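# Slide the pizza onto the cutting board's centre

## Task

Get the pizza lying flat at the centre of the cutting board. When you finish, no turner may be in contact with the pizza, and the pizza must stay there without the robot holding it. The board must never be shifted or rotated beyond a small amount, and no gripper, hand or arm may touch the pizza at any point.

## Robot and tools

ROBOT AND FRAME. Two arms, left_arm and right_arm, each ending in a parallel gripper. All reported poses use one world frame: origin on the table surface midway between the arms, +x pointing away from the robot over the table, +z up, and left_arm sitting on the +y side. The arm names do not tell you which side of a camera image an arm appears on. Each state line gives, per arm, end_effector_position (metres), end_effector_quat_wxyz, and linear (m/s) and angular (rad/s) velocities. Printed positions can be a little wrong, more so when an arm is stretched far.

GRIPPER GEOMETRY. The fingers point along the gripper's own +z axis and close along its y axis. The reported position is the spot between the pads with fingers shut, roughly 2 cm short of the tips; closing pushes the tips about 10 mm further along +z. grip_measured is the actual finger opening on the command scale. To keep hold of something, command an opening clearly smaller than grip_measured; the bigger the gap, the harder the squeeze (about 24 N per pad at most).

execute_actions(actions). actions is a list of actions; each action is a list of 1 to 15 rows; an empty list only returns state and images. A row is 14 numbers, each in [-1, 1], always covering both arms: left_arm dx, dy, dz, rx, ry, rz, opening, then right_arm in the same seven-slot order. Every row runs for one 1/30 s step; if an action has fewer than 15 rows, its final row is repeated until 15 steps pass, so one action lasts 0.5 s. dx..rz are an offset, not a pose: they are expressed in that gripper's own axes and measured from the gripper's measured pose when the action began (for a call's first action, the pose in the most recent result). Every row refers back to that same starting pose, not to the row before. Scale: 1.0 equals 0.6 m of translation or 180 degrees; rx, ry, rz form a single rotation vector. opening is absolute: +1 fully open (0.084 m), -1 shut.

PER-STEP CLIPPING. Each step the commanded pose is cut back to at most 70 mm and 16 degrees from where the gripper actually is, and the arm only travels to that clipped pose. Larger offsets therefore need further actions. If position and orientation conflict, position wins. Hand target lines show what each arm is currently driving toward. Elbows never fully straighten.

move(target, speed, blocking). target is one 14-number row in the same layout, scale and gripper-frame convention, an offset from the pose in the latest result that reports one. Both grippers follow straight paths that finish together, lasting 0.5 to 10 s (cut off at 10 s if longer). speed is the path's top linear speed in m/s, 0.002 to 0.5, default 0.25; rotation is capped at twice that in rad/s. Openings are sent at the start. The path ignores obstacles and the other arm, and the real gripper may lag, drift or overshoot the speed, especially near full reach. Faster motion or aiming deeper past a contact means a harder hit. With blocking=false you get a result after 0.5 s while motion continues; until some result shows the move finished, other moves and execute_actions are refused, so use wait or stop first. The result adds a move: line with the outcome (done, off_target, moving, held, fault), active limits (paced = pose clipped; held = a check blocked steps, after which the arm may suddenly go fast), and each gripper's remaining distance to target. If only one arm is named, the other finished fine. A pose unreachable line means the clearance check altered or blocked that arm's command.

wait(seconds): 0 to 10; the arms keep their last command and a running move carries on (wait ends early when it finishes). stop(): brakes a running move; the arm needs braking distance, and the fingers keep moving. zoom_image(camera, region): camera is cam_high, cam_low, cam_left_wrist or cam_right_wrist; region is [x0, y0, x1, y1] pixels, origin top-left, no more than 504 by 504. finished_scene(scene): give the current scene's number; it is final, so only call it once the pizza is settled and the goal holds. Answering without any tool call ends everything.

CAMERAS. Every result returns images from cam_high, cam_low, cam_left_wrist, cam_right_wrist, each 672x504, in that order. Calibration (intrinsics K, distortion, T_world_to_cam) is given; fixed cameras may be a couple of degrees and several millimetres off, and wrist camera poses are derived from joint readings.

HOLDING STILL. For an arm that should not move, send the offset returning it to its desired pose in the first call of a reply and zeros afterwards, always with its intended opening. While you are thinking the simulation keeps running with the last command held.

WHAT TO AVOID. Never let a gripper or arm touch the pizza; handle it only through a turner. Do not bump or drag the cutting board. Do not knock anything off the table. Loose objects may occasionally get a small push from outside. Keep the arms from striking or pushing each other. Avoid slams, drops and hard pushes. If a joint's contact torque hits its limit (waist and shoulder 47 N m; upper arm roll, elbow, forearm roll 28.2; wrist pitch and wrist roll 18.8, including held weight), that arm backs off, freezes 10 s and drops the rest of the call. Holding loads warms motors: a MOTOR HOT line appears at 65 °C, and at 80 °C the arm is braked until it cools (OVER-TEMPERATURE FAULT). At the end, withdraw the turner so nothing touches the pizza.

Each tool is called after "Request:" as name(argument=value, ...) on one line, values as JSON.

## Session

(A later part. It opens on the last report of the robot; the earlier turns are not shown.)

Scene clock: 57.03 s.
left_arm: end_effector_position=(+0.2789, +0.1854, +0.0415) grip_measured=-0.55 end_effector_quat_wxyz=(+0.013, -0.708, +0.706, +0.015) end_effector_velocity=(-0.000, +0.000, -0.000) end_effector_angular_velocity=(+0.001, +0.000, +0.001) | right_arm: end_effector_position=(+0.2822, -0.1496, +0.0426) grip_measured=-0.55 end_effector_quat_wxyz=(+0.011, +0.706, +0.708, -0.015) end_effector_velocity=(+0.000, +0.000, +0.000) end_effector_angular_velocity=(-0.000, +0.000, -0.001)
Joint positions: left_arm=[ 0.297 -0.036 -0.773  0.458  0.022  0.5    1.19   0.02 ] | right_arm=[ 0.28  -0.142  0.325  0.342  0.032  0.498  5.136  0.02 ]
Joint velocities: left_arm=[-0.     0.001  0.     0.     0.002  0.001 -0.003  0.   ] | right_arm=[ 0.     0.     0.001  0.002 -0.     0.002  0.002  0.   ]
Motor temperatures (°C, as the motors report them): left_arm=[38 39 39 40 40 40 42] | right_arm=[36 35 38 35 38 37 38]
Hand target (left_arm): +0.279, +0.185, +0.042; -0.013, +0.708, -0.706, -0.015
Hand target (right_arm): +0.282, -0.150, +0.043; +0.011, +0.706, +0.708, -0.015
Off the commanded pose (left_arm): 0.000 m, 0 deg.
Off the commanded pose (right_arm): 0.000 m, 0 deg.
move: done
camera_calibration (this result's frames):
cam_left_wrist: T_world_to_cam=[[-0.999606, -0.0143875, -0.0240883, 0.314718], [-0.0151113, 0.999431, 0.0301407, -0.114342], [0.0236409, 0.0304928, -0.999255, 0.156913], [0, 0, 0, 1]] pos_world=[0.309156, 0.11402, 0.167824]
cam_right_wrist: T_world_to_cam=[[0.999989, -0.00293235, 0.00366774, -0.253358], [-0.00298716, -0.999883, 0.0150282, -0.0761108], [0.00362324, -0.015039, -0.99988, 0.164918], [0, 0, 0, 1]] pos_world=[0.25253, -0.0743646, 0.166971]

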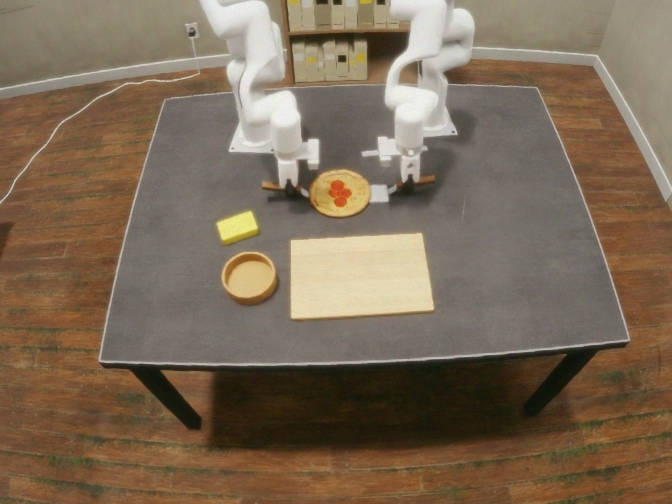

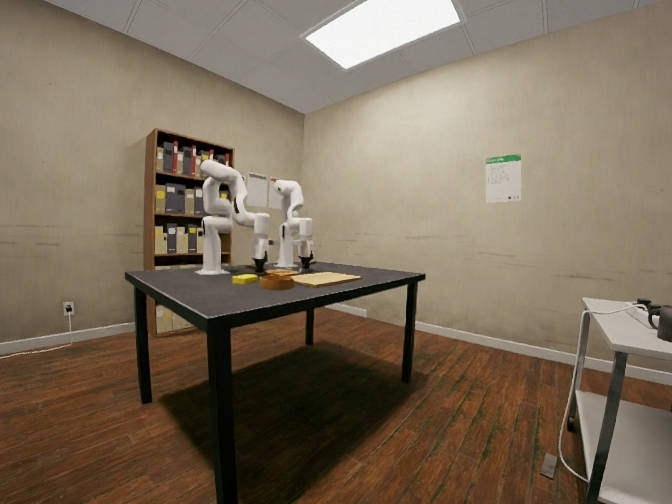

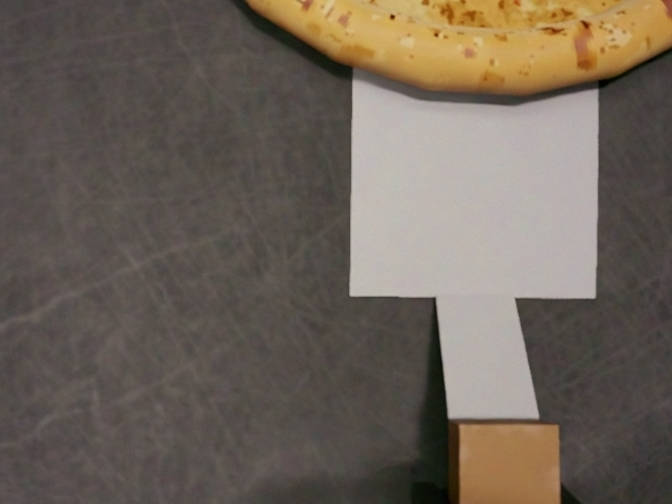

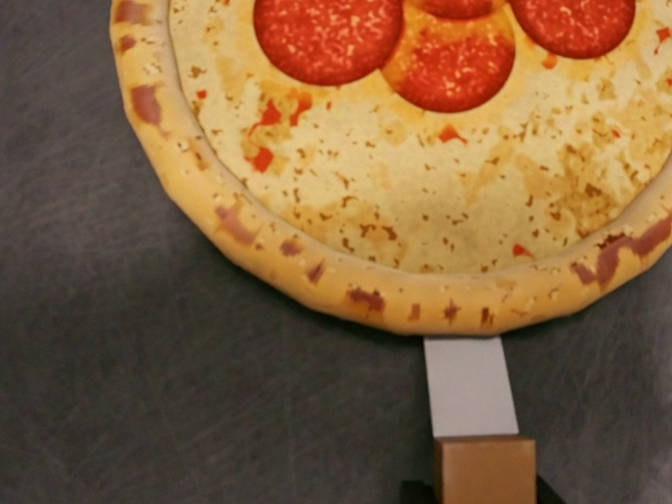

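Request:
move(target=[0,0,-0.09,0,0,0,-1,0,0,-0.09,0,0,0,-1], speed=0.04)

Request:
move(target=[-0.073,-0.465,0.003,0,0,0,-1,0.073,0.465,-0.001,0,0,0,-1], speed=0.07)

Request:
zoom_image(camera="cam_low", region=[240, 230, 400, 295])

Scene clock: 71.77 s.
left_arm: end_effector_position=(+0.2787, +0.1834, +0.0952) grip_measured=-0.55 end_effector_quat_wxyz=(+0.012, -0.708, +0.706, +0.015) end_effector_velocity=(-0.001, +0.001, -0.000) end_effector_angular_velocity=(-0.000, +0.003, +0.002) | right_arm: end_effector_position=(+0.2824, -0.1479, +0.0963) grip_measured=-0.55 end_effector_quat_wxyz=(+0.011, +0.707, +0.707, -0.015) end_effector_velocity=(-0.001, -0.001, -0.000) end_effector_angular_velocity=(-0.002, +0.004, -0.000)
Joint positions: left_arm=[ 0.229 -0.245 -0.727  0.5   -0.196  0.712  1.354  0.02 ] | right_arm=[ 0.311 -0.325  0.302  0.387  0.098  0.722  5.085  0.02 ]
Joint velocities: left_arm=[ 0.001 -0.001  0.001 -0.001 -0.002  0.003  0.002 -0.   ] | right_arm=[-0.     0.    -0.001 -0.    -0.001  0.004 -0.     0.   ]
Motor temperatures (°C, as the motors report them): left_arm=[38 39 39 40 40 40 42] | right_arm=[36 35 38 35 38 37 38]
Hand target (left_arm): +0.279, +0.183, +0.095; -0.012, +0.708, -0.706, -0.015
Hand target (right_arm): +0.283, -0.148, +0.096; +0.011, +0.707, +0.707, -0.015
Off the commanded pose (left_arm): 0.000 m, 0 deg.
Off the commanded pose (right_arm): 0.000 m, 0 deg.
move: done
camera_calibration (this result's frames):
cam_left_wrist: T_world_to_cam=[[-0.999616, -0.0145456, -0.02358, 0.315825], [-0.0152441, 0.999442, 0.0297188, -0.113814], [0.0231346, 0.0300669, -0.99928, 0.210847], [0, 0, 0, 1]] pos_world=[0.309091, 0.112004, 0.221525]
cam_right_wrist: T_world_to_cam=[[0.999988, -0.00332794, 0.00361142, -0.253849], [-0.00338358, -0.999874, 0.015513, -0.0751567], [0.00355934, -0.015525, -0.999873, 0.218599], [0, 0, 0, 1]] pos_world=[0.252813, -0.0725983, 0.220654]

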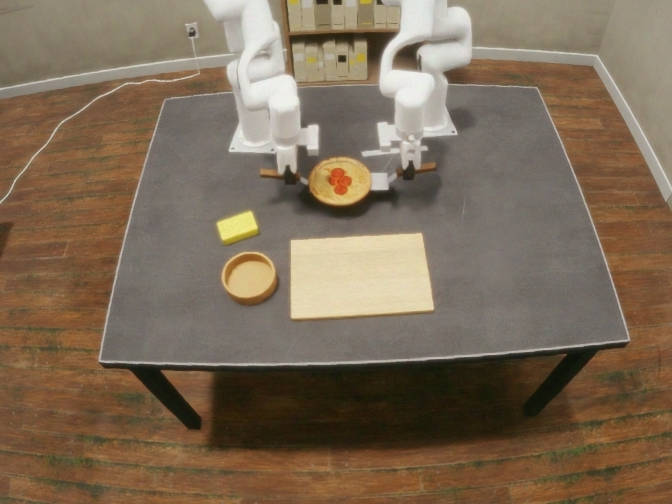

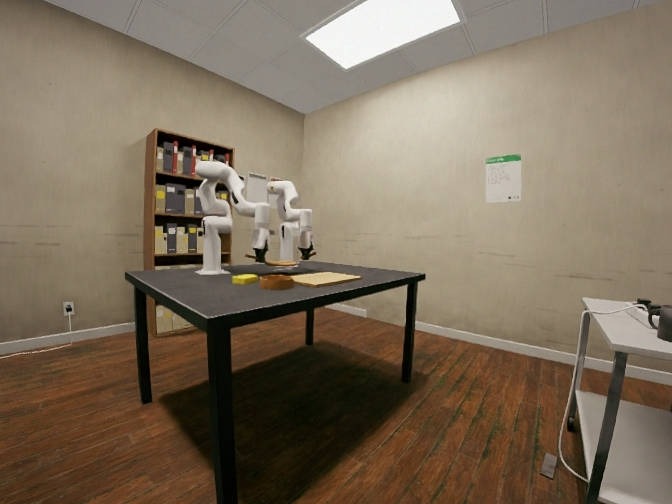

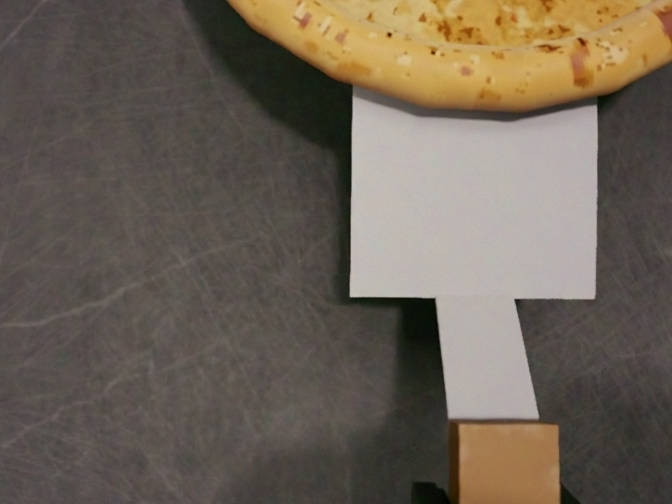

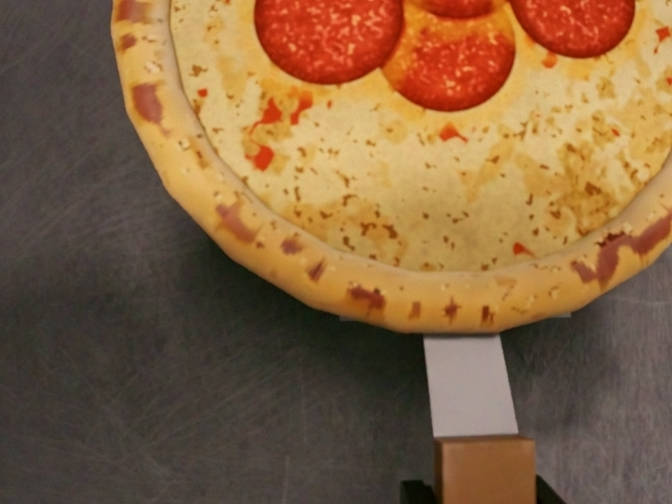

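Scene clock: 76.13 s.
left_arm: end_effector_position=(+0.5578, +0.2267, +0.0957) grip_measured=-0.55 end_effector_quat_wxyz=(+0.012, -0.708, +0.706, +0.014) end_effector_velocity=(+0.001, -0.001, +0.001) end_effector_angular_velocity=(+0.000, -0.001, -0.001) | right_arm: end_effector_position=(+0.5615, -0.1046, +0.0947) grip_measured=-0.55 end_effector_quat_wxyz=(+0.010, +0.707, +0.707, -0.015) end_effector_velocity=(+0.002, +0.001, +0.001) end_effector_angular_velocity=(+0.001, -0.003, +0.000)
Joint positions: left_arm=[ 0.17   0.674 -0.543  1.581  0.429  1.033  1.183  0.02 ] | right_arm=[ 0.267  0.55   0.228  1.465 -0.185  0.953  5.137  0.02 ]
Joint velocities: left_arm=[-0.002  0.002  0.     0.006  0.     0.003  0.001  0.   ] | right_arm=[ 0.001  0.002  0.     0.007  0.     0.002 -0.     0.   ]
Motor temperatures (°C, as the motors report them): left_arm=[38 39 39 40 40 40 42] | right_arm=[36 35 38 35 38 37 38]
Hand target (left_arm): +0.558, +0.227, +0.096; -0.012, +0.707, -0.706, -0.014
Hand target (right_arm): +0.562, -0.104, +0.095; +0.010, +0.707, +0.707, -0.015
Off the commanded pose (left_arm): 0.002 m, 0 deg.
Off the commanded pose (right_arm): 0.001 m, 0 deg.
move: done
camera_calibration (this result's frames):
cam_left_wrist: T_world_to_cam=[[-0.999616, -0.0138041, -0.0240315, 0.595312], [-0.0144972, 0.999477, 0.0289117, -0.153247], [0.0236198, 0.029249, -0.999293, 0.203555], [0, 0, 0, 1]] pos_world=[0.588054, 0.155431, 0.222148]
cam_right_wrist: T_world_to_cam=[[0.999989, -0.00345947, 0.00329772, -0.53269], [-0.00350798, -0.999884, 0.0148212, -0.0307742], [0.00324607, -0.0148326, -0.999885, 0.216884], [0, 0, 0, 1]] pos_world=[0.531872, -0.0293965, 0.219071]

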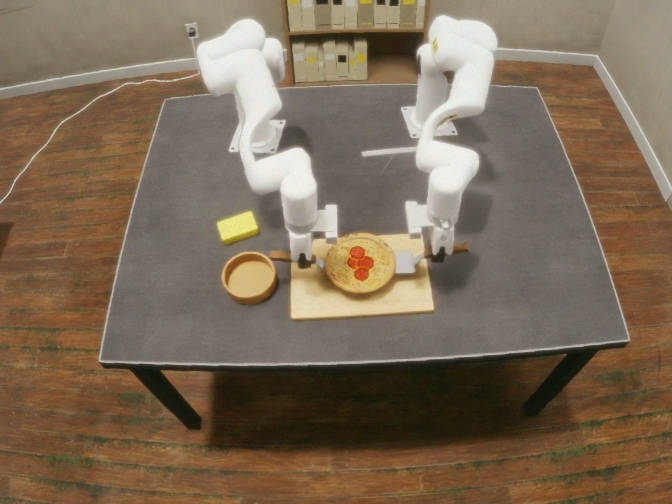

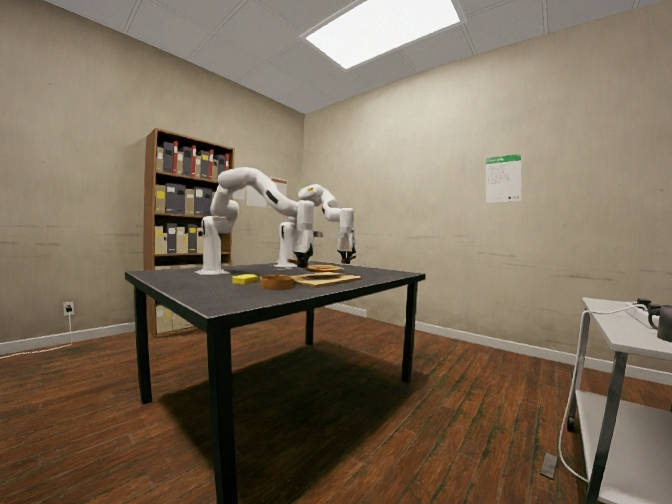

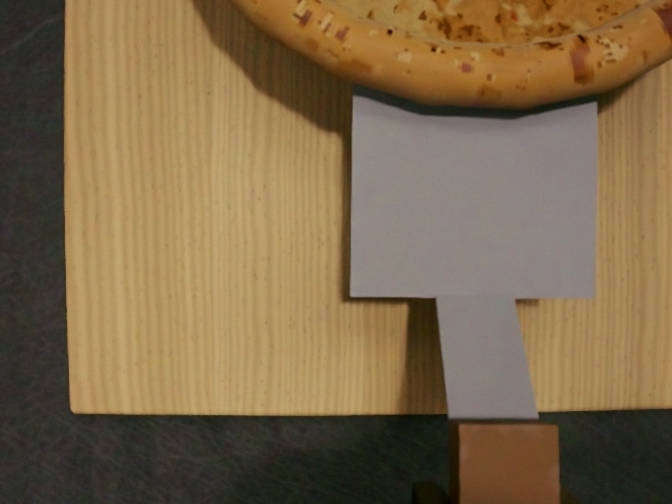

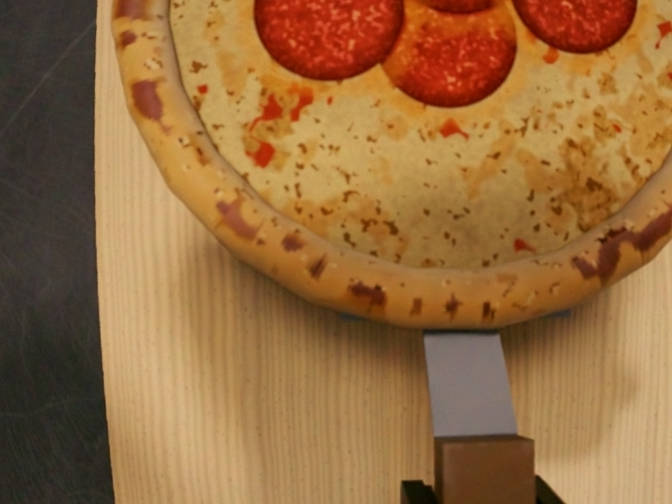

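Region (240, 230, 400, 295) of cam_low's 672x504 image, scaled by 3.150, with more detail than that image has; it fills the top 205 rows of this view, and the rest is white.

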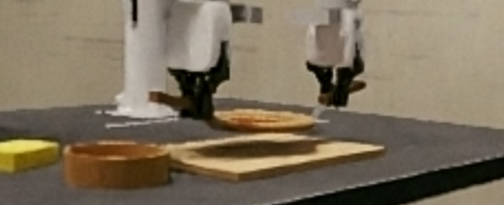

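Request:
move(target=[0,-0.012,0.035,0,-0.017,0,-1,0.01,0.012,0,0,-0.06,0,-1], speed=0.04)

Request:
move(target=[-0.12,0,0.014,0,0,0,-1,-0.03,0,0.007,0,0,0,-1], speed=0.03)

Request:
zoom_image(camera="cam_low", region=[260, 245, 380, 295])

Scene clock: 89.50 s.
left_arm: end_effector_position=(+0.5650, +0.2275, +0.0748) grip_measured=-0.55 end_effector_quat_wxyz=(+0.031, -0.707, +0.706, +0.033) end_effector_velocity=(+0.001, -0.001, +0.002) end_effector_angular_velocity=(-0.001, -0.004, -0.001) | right_arm: end_effector_position=(+0.5688, -0.0987, +0.0945) grip_measured=-0.55 end_effector_quat_wxyz=(+0.077, +0.702, +0.703, -0.082) end_effector_velocity=(+0.001, -0.002, +0.000) end_effector_angular_velocity=(-0.005, -0.001, -0.004)
Joint positions: left_arm=[ 0.116  0.727 -0.501  1.62   0.489  1.032  1.14   0.02 ] | right_arm=[ 0.402  0.629  0.16   1.608 -0.336  1.102  5.269  0.02 ]
Joint velocities: left_arm=[-0.001 -0.001 -0.001  0.003  0.001 -0.    -0.001  0.   ] | right_arm=[ 0.     0.002 -0.003  0.003 -0.002  0.003  0.003  0.   ]
Motor temperatures (°C, as the motors report them): left_arm=[38 39 40 40 40 40 42] | right_arm=[36 36 38 35 38 37 38]
Hand target (left_arm): +0.565, +0.228, +0.075; -0.031, +0.707, -0.706, -0.033
Hand target (right_arm): +0.569, -0.099, +0.095; +0.077, +0.702, +0.703, -0.082
Off the commanded pose (left_arm): 0.000 m, 0 deg.
Off the commanded pose (right_arm): 0.000 m, 0 deg.
move: done
camera_calibration (this result's frames):
cam_left_wrist: T_world_to_cam=[[-0.999614, -0.0125616, -0.0247636, 0.601813], [-0.0145568, 0.996517, 0.0821101, -0.156622], [0.0236459, 0.0824389, -0.996316, 0.17011], [0, 0, 0, 1]] pos_world=[0.595279, 0.149612, 0.197246]
cam_right_wrist: T_world_to_cam=[[0.999991, -0.00207936, 0.00368033, -0.539902], [-0.00277856, -0.979469, 0.201576, -0.0409203], [0.00318562, -0.201585, -0.979466, 0.196507], [0, 0, 0, 1]] pos_world=[0.539158, -0.00158996, 0.202708]

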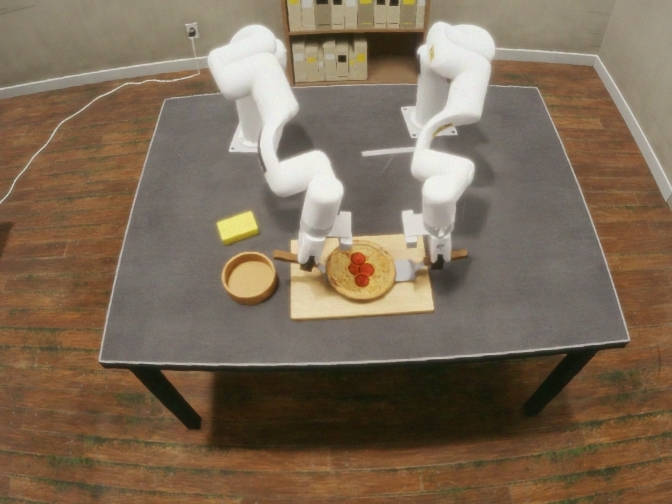

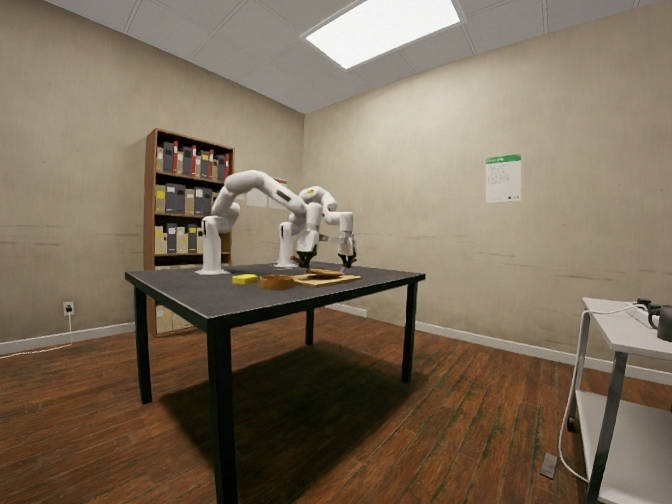

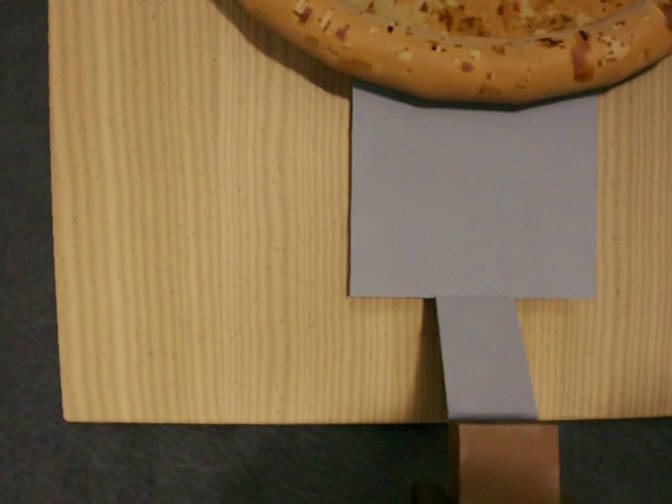

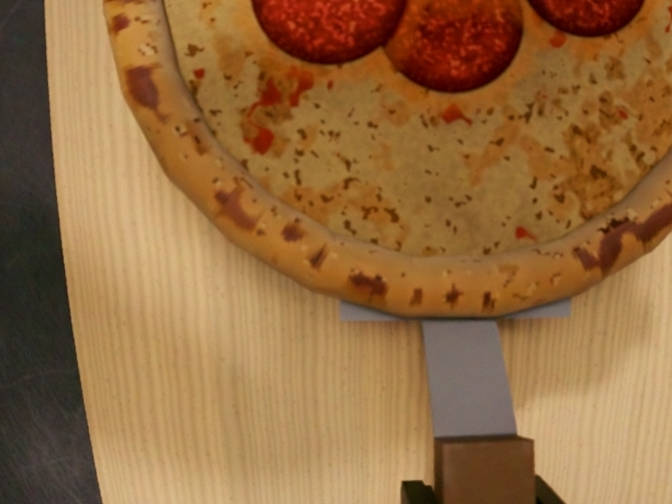

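Scene clock: 92.17 s.
left_arm: end_effector_position=(+0.5650, +0.2999, +0.0728) grip_measured=-0.55 end_effector_quat_wxyz=(+0.031, -0.707, +0.706, +0.033) end_effector_velocity=(+0.000, -0.003, +0.001) end_effector_angular_velocity=(-0.002, -0.001, -0.005) | right_arm: end_effector_position=(+0.5687, -0.1173, +0.0944) grip_measured=-0.55 end_effector_quat_wxyz=(+0.077, +0.702, +0.703, -0.082) end_effector_velocity=(+0.000, -0.002, -0.001) end_effector_angular_velocity=(-0.002, -0.001, -0.001)
Joint positions: left_arm=[ 0.233  0.705 -0.489  1.578  0.481  0.998  1.256  0.02 ] | right_arm=[ 0.375  0.606  0.154  1.569 -0.336  1.08   5.245  0.02 ]
Joint velocities: left_arm=[-0.002 -0.001 -0.003 -0.    -0.001 -0.001  0.002 -0.   ] | right_arm=[-0.001 -0.    -0.002 -0.002 -0.002 -0.002  0.     0.   ]
Motor temperatures (°C, as the motors report them): left_arm=[38 39 40 40 40 40 42] | right_arm=[36 36 38 35 38 37 38]
Hand target (left_arm): +0.565, +0.300, +0.073; -0.031, +0.707, -0.706, -0.033
Hand target (right_arm): +0.569, -0.117, +0.094; +0.077, +0.702, +0.703, -0.082
Off the commanded pose (left_arm): 0.000 m, 0 deg.
Off the commanded pose (right_arm): 0.000 m, 0 deg.
move: done
camera_calibration (this result's frames):
cam_left_wrist: T_world_to_cam=[[-0.999618, -0.0126579, -0.0245533, 0.602646], [-0.0146314, 0.99653, 0.0819362, -0.228514], [0.023431, 0.0822642, -0.996335, 0.162361], [0, 0, 0, 1]] pos_world=[0.595268, 0.221993, 0.195286]
cam_right_wrist: T_world_to_cam=[[0.999991, -0.00217482, 0.00354201, -0.539861], [-0.00284474, -0.979432, 0.201756, -0.0590504], [0.00303037, -0.201765, -0.979429, 0.192658], [0, 0, 0, 1]] pos_world=[0.539104, -0.0201384, 0.202521]

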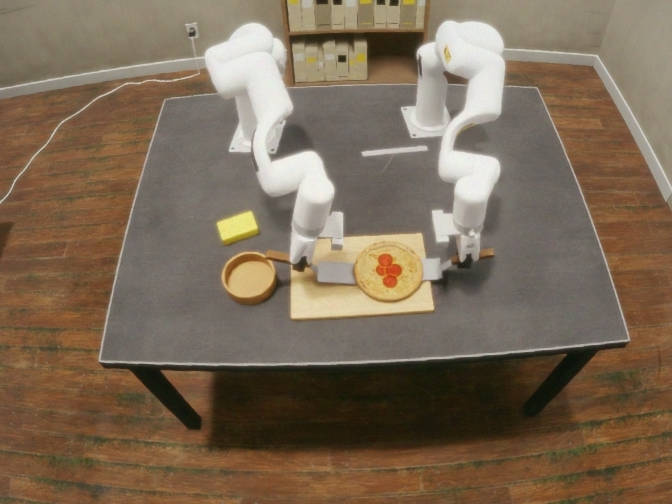

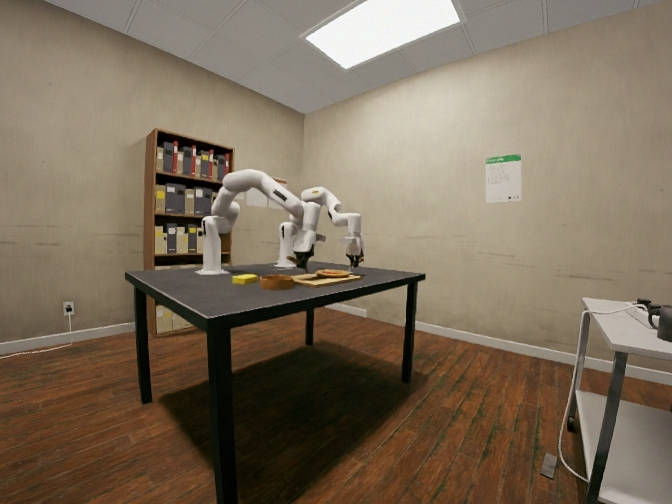

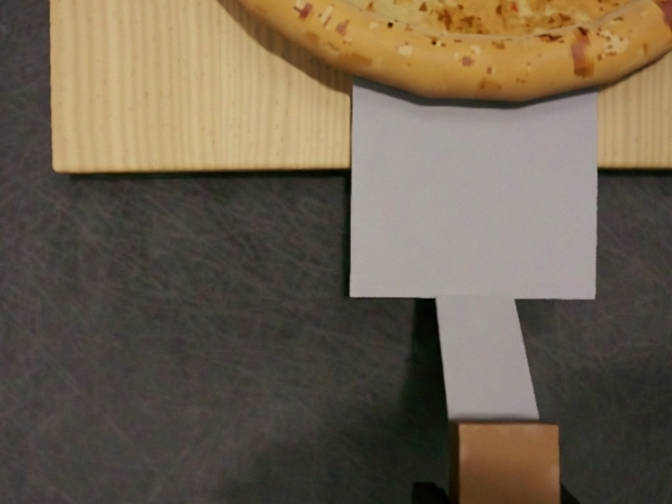

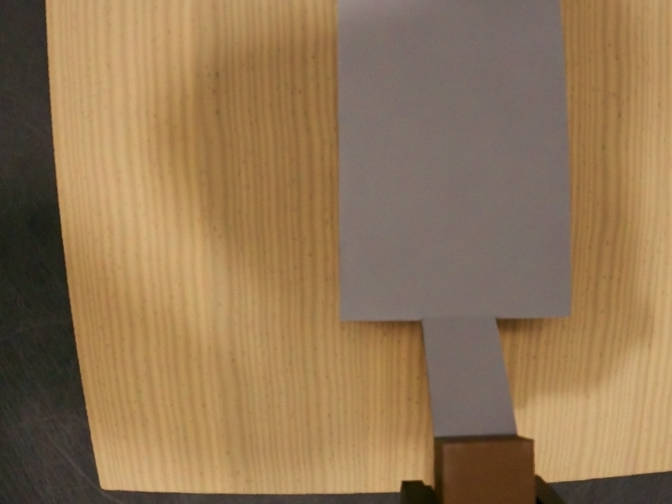

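Region (260, 245, 380, 295) of cam_low's 672x504 image, scaled by 4.200, with more detail than that image has; it fills the top 210 rows of this view, and the rest is white.

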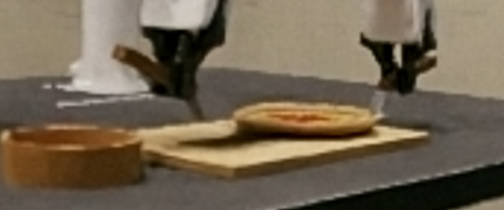

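Request:
move(target=[0.12,0,-0.008,0,0,0,-1,-0.116,0,0.031,0,0,0,-1], speed=0.03)

Request:
move(target=[0,0,0,0,0,0,-1,-0.04,0,0.009,0,0,0,-1], speed=0.03)

Request:
move(target=[0.005,0,-0.044,0,-0.055,0,-1,0,0,-0.05,0,0,0,-1], speed=0.04)

Scene clock: 100.63 s.
left_arm: end_effector_position=(+0.5650, +0.2280, +0.0712) grip_measured=-0.55 end_effector_quat_wxyz=(+0.031, -0.707, +0.706, +0.033) end_effector_velocity=(+0.001, +0.005, -0.000) end_effector_angular_velocity=(+0.004, +0.000, +0.008) | right_arm: end_effector_position=(+0.5684, -0.1890, +0.0915) grip_measured=-0.55 end_effector_quat_wxyz=(+0.077, +0.702, +0.703, -0.082) end_effector_velocity=(-0.001, +0.004, -0.000) end_effector_angular_velocity=(+0.002, +0.001, +0.008)
Joint positions: left_arm=[ 0.116  0.732 -0.499  1.618  0.492  1.025  1.139  0.02 ] | right_arm=[ 0.271  0.539  0.128  1.449 -0.337  1.001  5.141  0.02 ]
Joint velocities: left_arm=[ 0.002  0.001  0.005  0.002  0.     0.001 -0.001 -0.   ] | right_arm=[ 0.003 -0.     0.004 -0.001 -0.001 -0.001 -0.001 -0.   ]
Motor temperatures (°C, as the motors report them): left_arm=[38 40 40 41 40 40 42] | right_arm=[36 36 38 36 38 37 38]
Hand target (left_arm): +0.565, +0.228, +0.071; -0.031, +0.707, -0.706, -0.033
Hand target (right_arm): +0.568, -0.189, +0.091; +0.077, +0.702, +0.703, -0.082
Off the commanded pose (left_arm): 0.000 m, 0 deg.
Off the commanded pose (right_arm): 0.000 m, 0 deg.
move: done
camera_calibration (this result's frames):
cam_left_wrist: T_world_to_cam=[[-0.999612, -0.0127374, -0.0247566, 0.601785], [-0.0147353, 0.996501, 0.0822717, -0.156713], [0.0236221, 0.0826046, -0.996302, 0.166467], [0, 0, 0, 1]] pos_world=[0.59531, 0.150079, 0.193643]
cam_right_wrist: T_world_to_cam=[[0.999993, -0.001983, 0.00326549, -0.539627], [-0.00260072, -0.979458, 0.201632, -0.12887], [0.00279858, -0.201639, -0.979456, 0.175534], [0, 0, 0, 1]] pos_world=[0.538797, -0.0918985, 0.199674]

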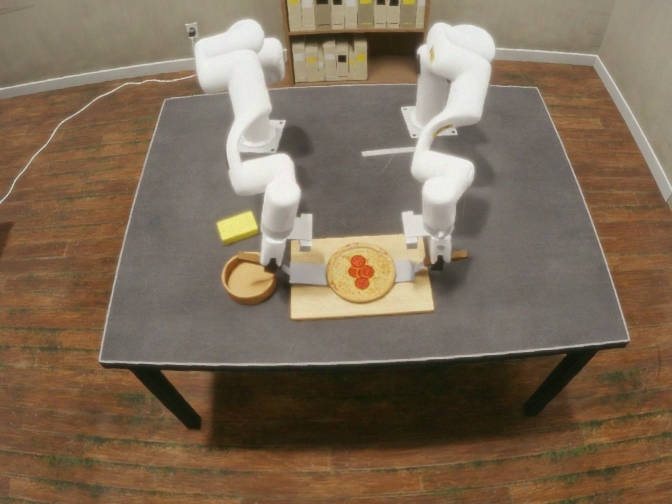

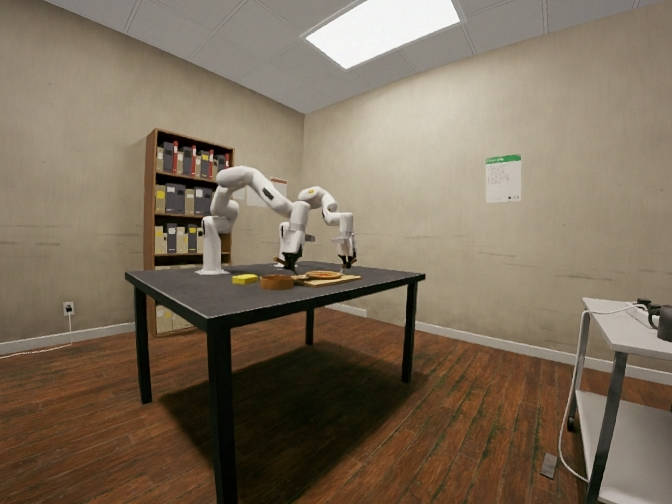

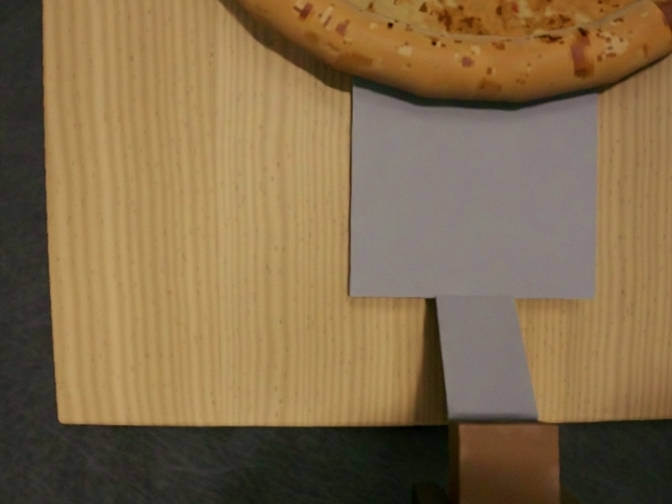

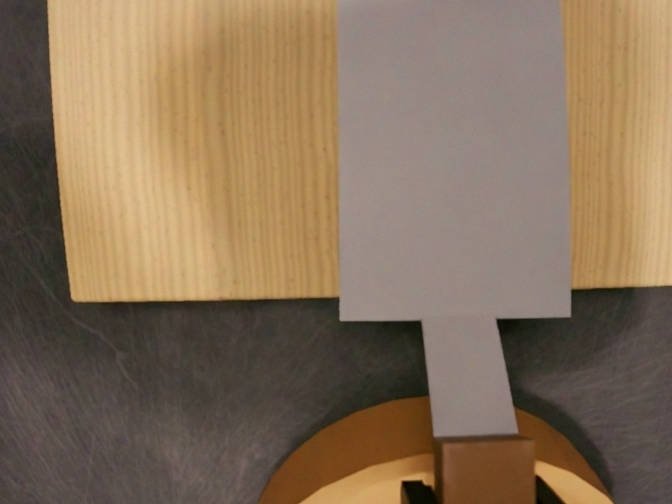

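Scene clock: 101.70 s.
left_arm: end_effector_position=(+0.5650, +0.2280, +0.0712) grip_measured=-0.55 end_effector_quat_wxyz=(+0.031, -0.707, +0.706, +0.033) end_effector_velocity=(-0.000, -0.001, +0.000) end_effector_angular_velocity=(-0.002, +0.000, +0.000) | right_arm: end_effector_position=(+0.5683, -0.2134, +0.0915) grip_measured=-0.55 end_effector_quat_wxyz=(+0.077, +0.702, +0.703, -0.082) end_effector_velocity=(-0.001, +0.004, -0.000) end_effector_angular_velocity=(+0.002, +0.002, +0.008)
Joint positions: left_arm=[ 0.116  0.732 -0.499  1.618  0.492  1.025  1.139  0.02 ] | right_arm=[ 0.236  0.522  0.118  1.421 -0.336  0.98   5.102  0.02 ]
Joint velocities: left_arm=[ 0.    -0.    -0.001  0.    -0.001 -0.     0.    -0.   ] | right_arm=[ 0.003 -0.     0.005 -0.001 -0.     0.001 -0.001 -0.   ]
Motor temperatures (°C, as the motors report them): left_arm=[38 40 40 41 40 40 42] | right_arm=[36 36 38 36 38 37 38]
Hand target (left_arm): +0.565, +0.228, +0.071; -0.031, +0.707, -0.706, -0.033
Hand target (right_arm): +0.568, -0.214, +0.092; +0.077, +0.702, +0.703, -0.082
Off the commanded pose (left_arm): 0.000 m, 0 deg.
Off the commanded pose (right_arm): 0.000 m, 0 deg.
move: done
camera_calibration (this result's frames):
cam_left_wrist: T_world_to_cam=[[-0.999612, -0.0127418, -0.0247561, 0.601786], [-0.0147397, 0.996501, 0.082274, -0.156714], [0.0236212, 0.082607, -0.996302, 0.166467], [0, 0, 0, 1]] pos_world=[0.595311, 0.150082, 0.193643]
cam_right_wrist: T_world_to_cam=[[0.999993, -0.00184085, 0.00318079, -0.539543], [-0.00244412, -0.979479, 0.201531, -0.152863], [0.00274453, -0.201537, -0.979477, 0.170673], [0, 0, 0, 1]] pos_world=[0.538697, -0.116322, 0.199693]

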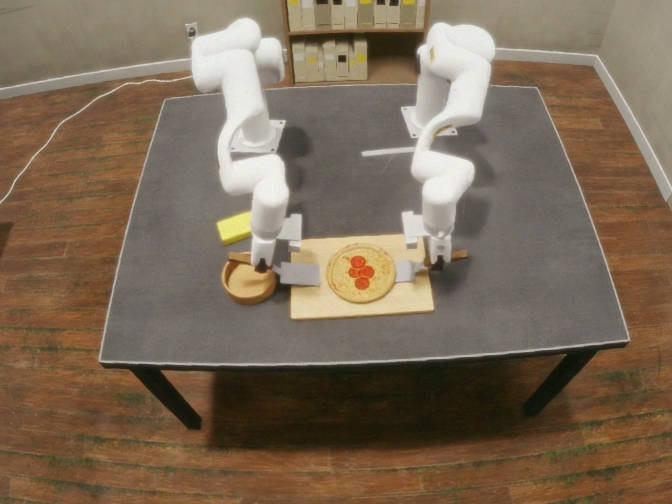

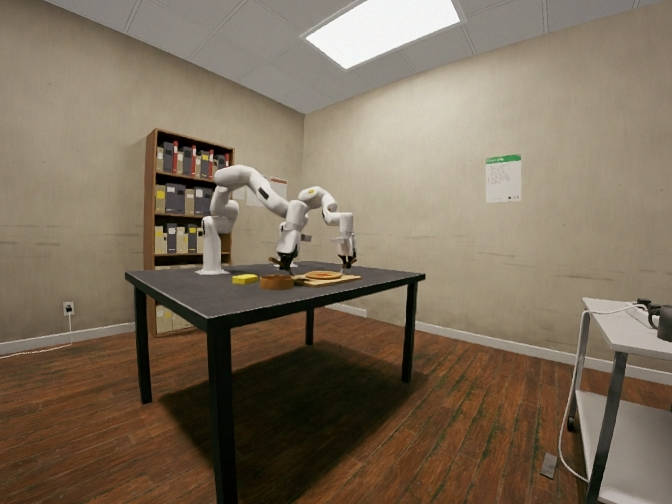

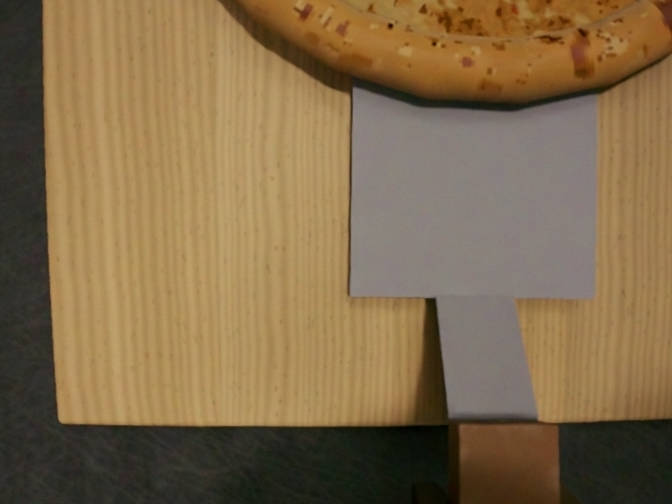

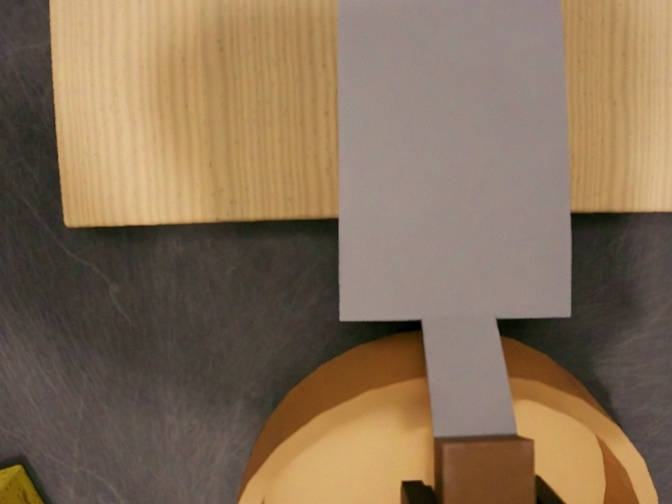

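Scene clock: 104.10 s.
left_arm: end_effector_position=(+0.5651, +0.2228, +0.0973) grip_measured=-0.55 end_effector_quat_wxyz=(+0.092, -0.702, +0.700, +0.094) end_effector_velocity=(-0.001, +0.002, -0.001) end_effector_angular_velocity=(+0.004, +0.004, +0.004) | right_arm: end_effector_position=(+0.5685, -0.2069, +0.1207) grip_measured=-0.55 end_effector_quat_wxyz=(+0.077, +0.702, +0.703, -0.082) end_effector_velocity=(-0.001, -0.001, -0.002) end_effector_angular_velocity=(-0.003, +0.004, +0.001)
Joint positions: left_arm=[-0.012  0.718 -0.441  1.695  0.591  1.172  1.047  0.02 ] | right_arm=[ 0.243  0.485  0.128  1.453 -0.321  1.049  5.093  0.02 ]
Joint velocities: left_arm=[-0.001  0.002  0.003  0.001  0.     0.004 -0.002 -0.   ] | right_arm=[-0.     0.001 -0.001 -0.003 -0.003  0.    -0.    -0.   ]
Motor temperatures (°C, as the motors report them): left_arm=[38 40 40 41 40 40 42] | right_arm=[36 36 38 36 38 37 38]
Hand target (left_arm): +0.565, +0.223, +0.097; -0.092, +0.702, -0.700, -0.094
Hand target (right_arm): +0.568, -0.207, +0.121; +0.077, +0.702, +0.703, -0.082
Off the commanded pose (left_arm): 0.000 m, 0 deg.
Off the commanded pose (right_arm): 0.000 m, 0 deg.
move: done
camera_calibration (this result's frames):
cam_left_wrist: T_world_to_cam=[[-0.999607, -0.00828805, -0.026787, 0.601617], [-0.014781, 0.967559, 0.252212, -0.163694], [0.0238277, 0.252508, -0.967301, 0.1521], [0, 0, 0, 1]] pos_world=[0.595336, 0.124963, 0.204527]
cam_right_wrist: T_world_to_cam=[[0.999993, -0.00192056, 0.00328044, -0.539823], [-0.00254259, -0.979456, 0.20164, -0.152275], [0.00282579, -0.201647, -0.979454, 0.200558], [0, 0, 0, 1]] pos_world=[0.538865, -0.109741, 0.228913]

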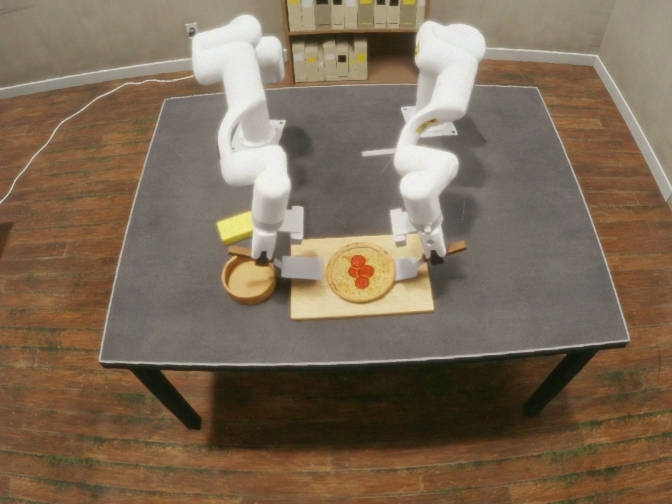

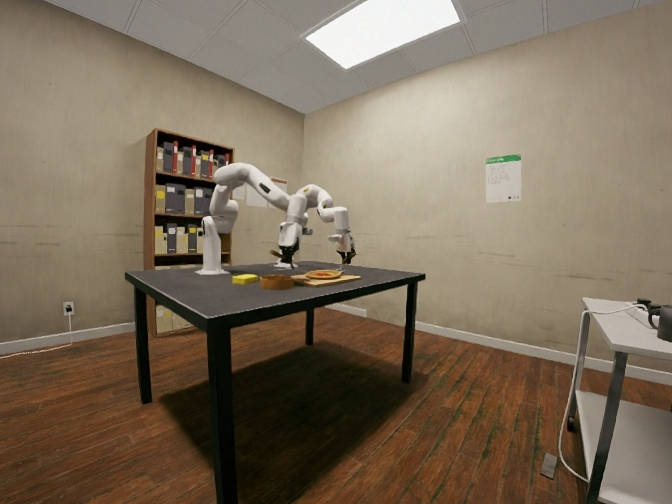

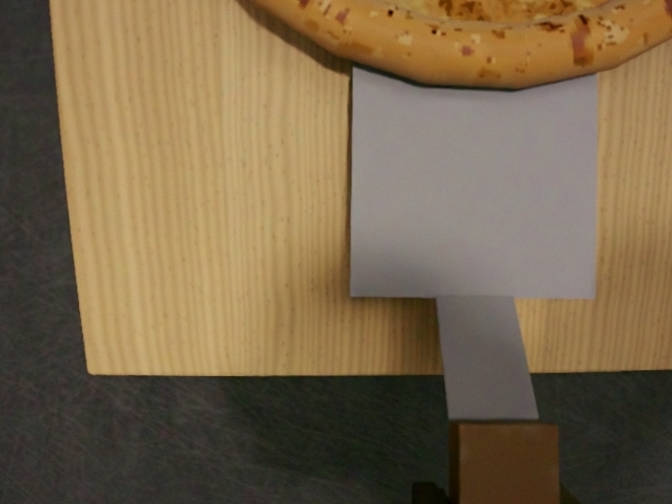

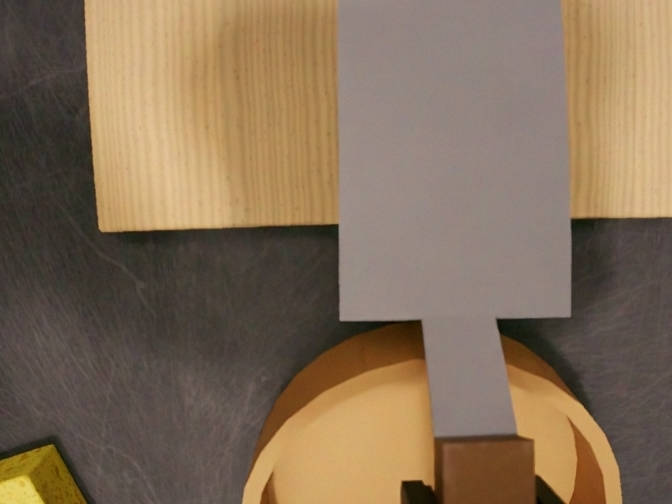

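Request:
move(target=[-0.16,0,0.043,0,0,0,-1,-0.08,-0.1,0,0,0,0,-1], speed=0.04)

Request:
zoom_image(camera="cam_high", region=[260, 210, 460, 330])

Scene clock: 112.20 s.
left_arm: end_effector_position=(+0.5650, +0.3216, +0.0972) grip_measured=-0.55 end_effector_quat_wxyz=(+0.092, -0.702, +0.700, +0.094) end_effector_velocity=(+0.000, -0.004, +0.000) end_effector_angular_velocity=(-0.002, -0.001, -0.007) | right_arm: end_effector_position=(+0.5083, -0.2533, +0.1315) grip_measured=-0.55 end_effector_quat_wxyz=(+0.077, +0.702, +0.703, -0.082) end_effector_velocity=(-0.000, +0.001, +0.000) end_effector_angular_velocity=(+0.000, -0.000, +0.001)
Joint positions: left_arm=[ 0.15   0.663 -0.417  1.605  0.589  1.089  1.19   0.02 ] | right_arm=[ 0.175  0.26   0.113  1.152 -0.308  0.955  5.034  0.02 ]
Joint velocities: left_arm=[-0.003 -0.    -0.003 -0.    -0.    -0.001  0.001  0.   ] | right_arm=[ 0.    -0.001  0.001 -0.001 -0.    -0.     0.    -0.   ]
Motor temperatures (°C, as the motors report them): left_arm=[38 40 40 41 40 40 42] | right_arm=[36 36 38 36 38 37 38]
Hand target (left_arm): +0.565, +0.322, +0.097; -0.092, +0.702, -0.700, -0.094
Hand target (right_arm): +0.508, -0.253, +0.131; +0.077, +0.702, +0.703, -0.082
Off the commanded pose (left_arm): 0.001 m, 0 deg.
Off the commanded pose (right_arm): 0.001 m, 0 deg.
move: done
camera_calibration (this result's frames):
cam_left_wrist: T_world_to_cam=[[-0.999616, -0.00789346, -0.0265788, 0.602215], [-0.0143338, 0.967701, 0.251695, -0.259576], [0.0237336, 0.251979, -0.967442, 0.127276], [0, 0, 0, 1]] pos_world=[0.595242, 0.223874, 0.204472]
cam_right_wrist: T_world_to_cam=[[0.999994, -0.00155625, 0.00312335, -0.479713], [-0.00215441, -0.979433, 0.201757, -0.200324], [0.00274513, -0.201762, -0.979431, 0.201863], [0, 0, 0, 1]] pos_world=[0.478725, -0.156223, 0.239625]

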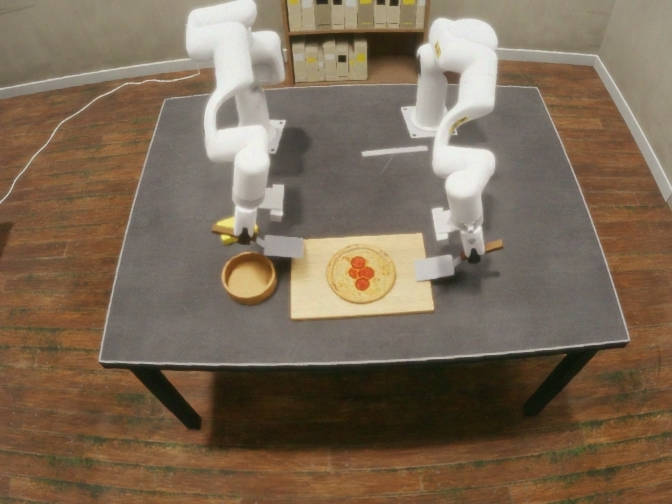

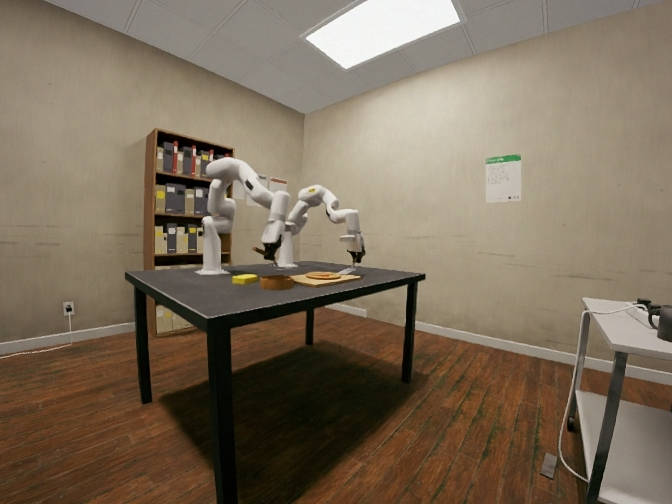

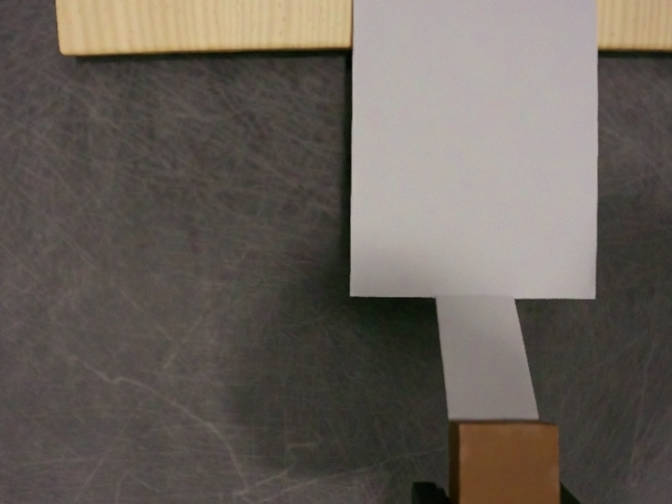

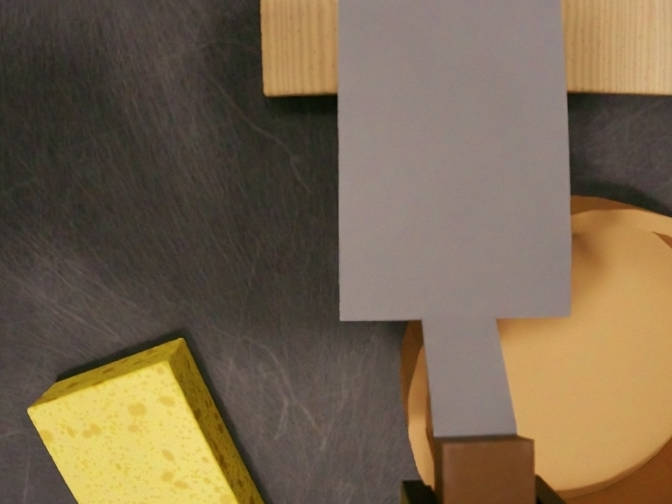

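Region (260, 210, 460, 330) of cam_high's 672x504 image, scaled by 2.520, with more detail than that image has; it fills the top 302 rows of this view, and the rest is white.

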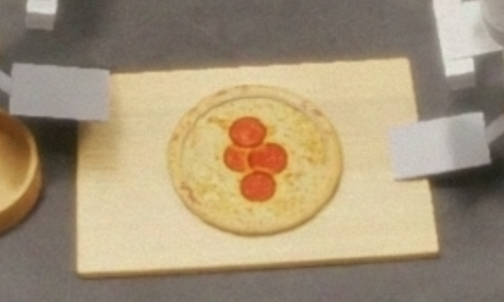

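Request:
finished_scene(scene=1)

The scene is finished: the task was done.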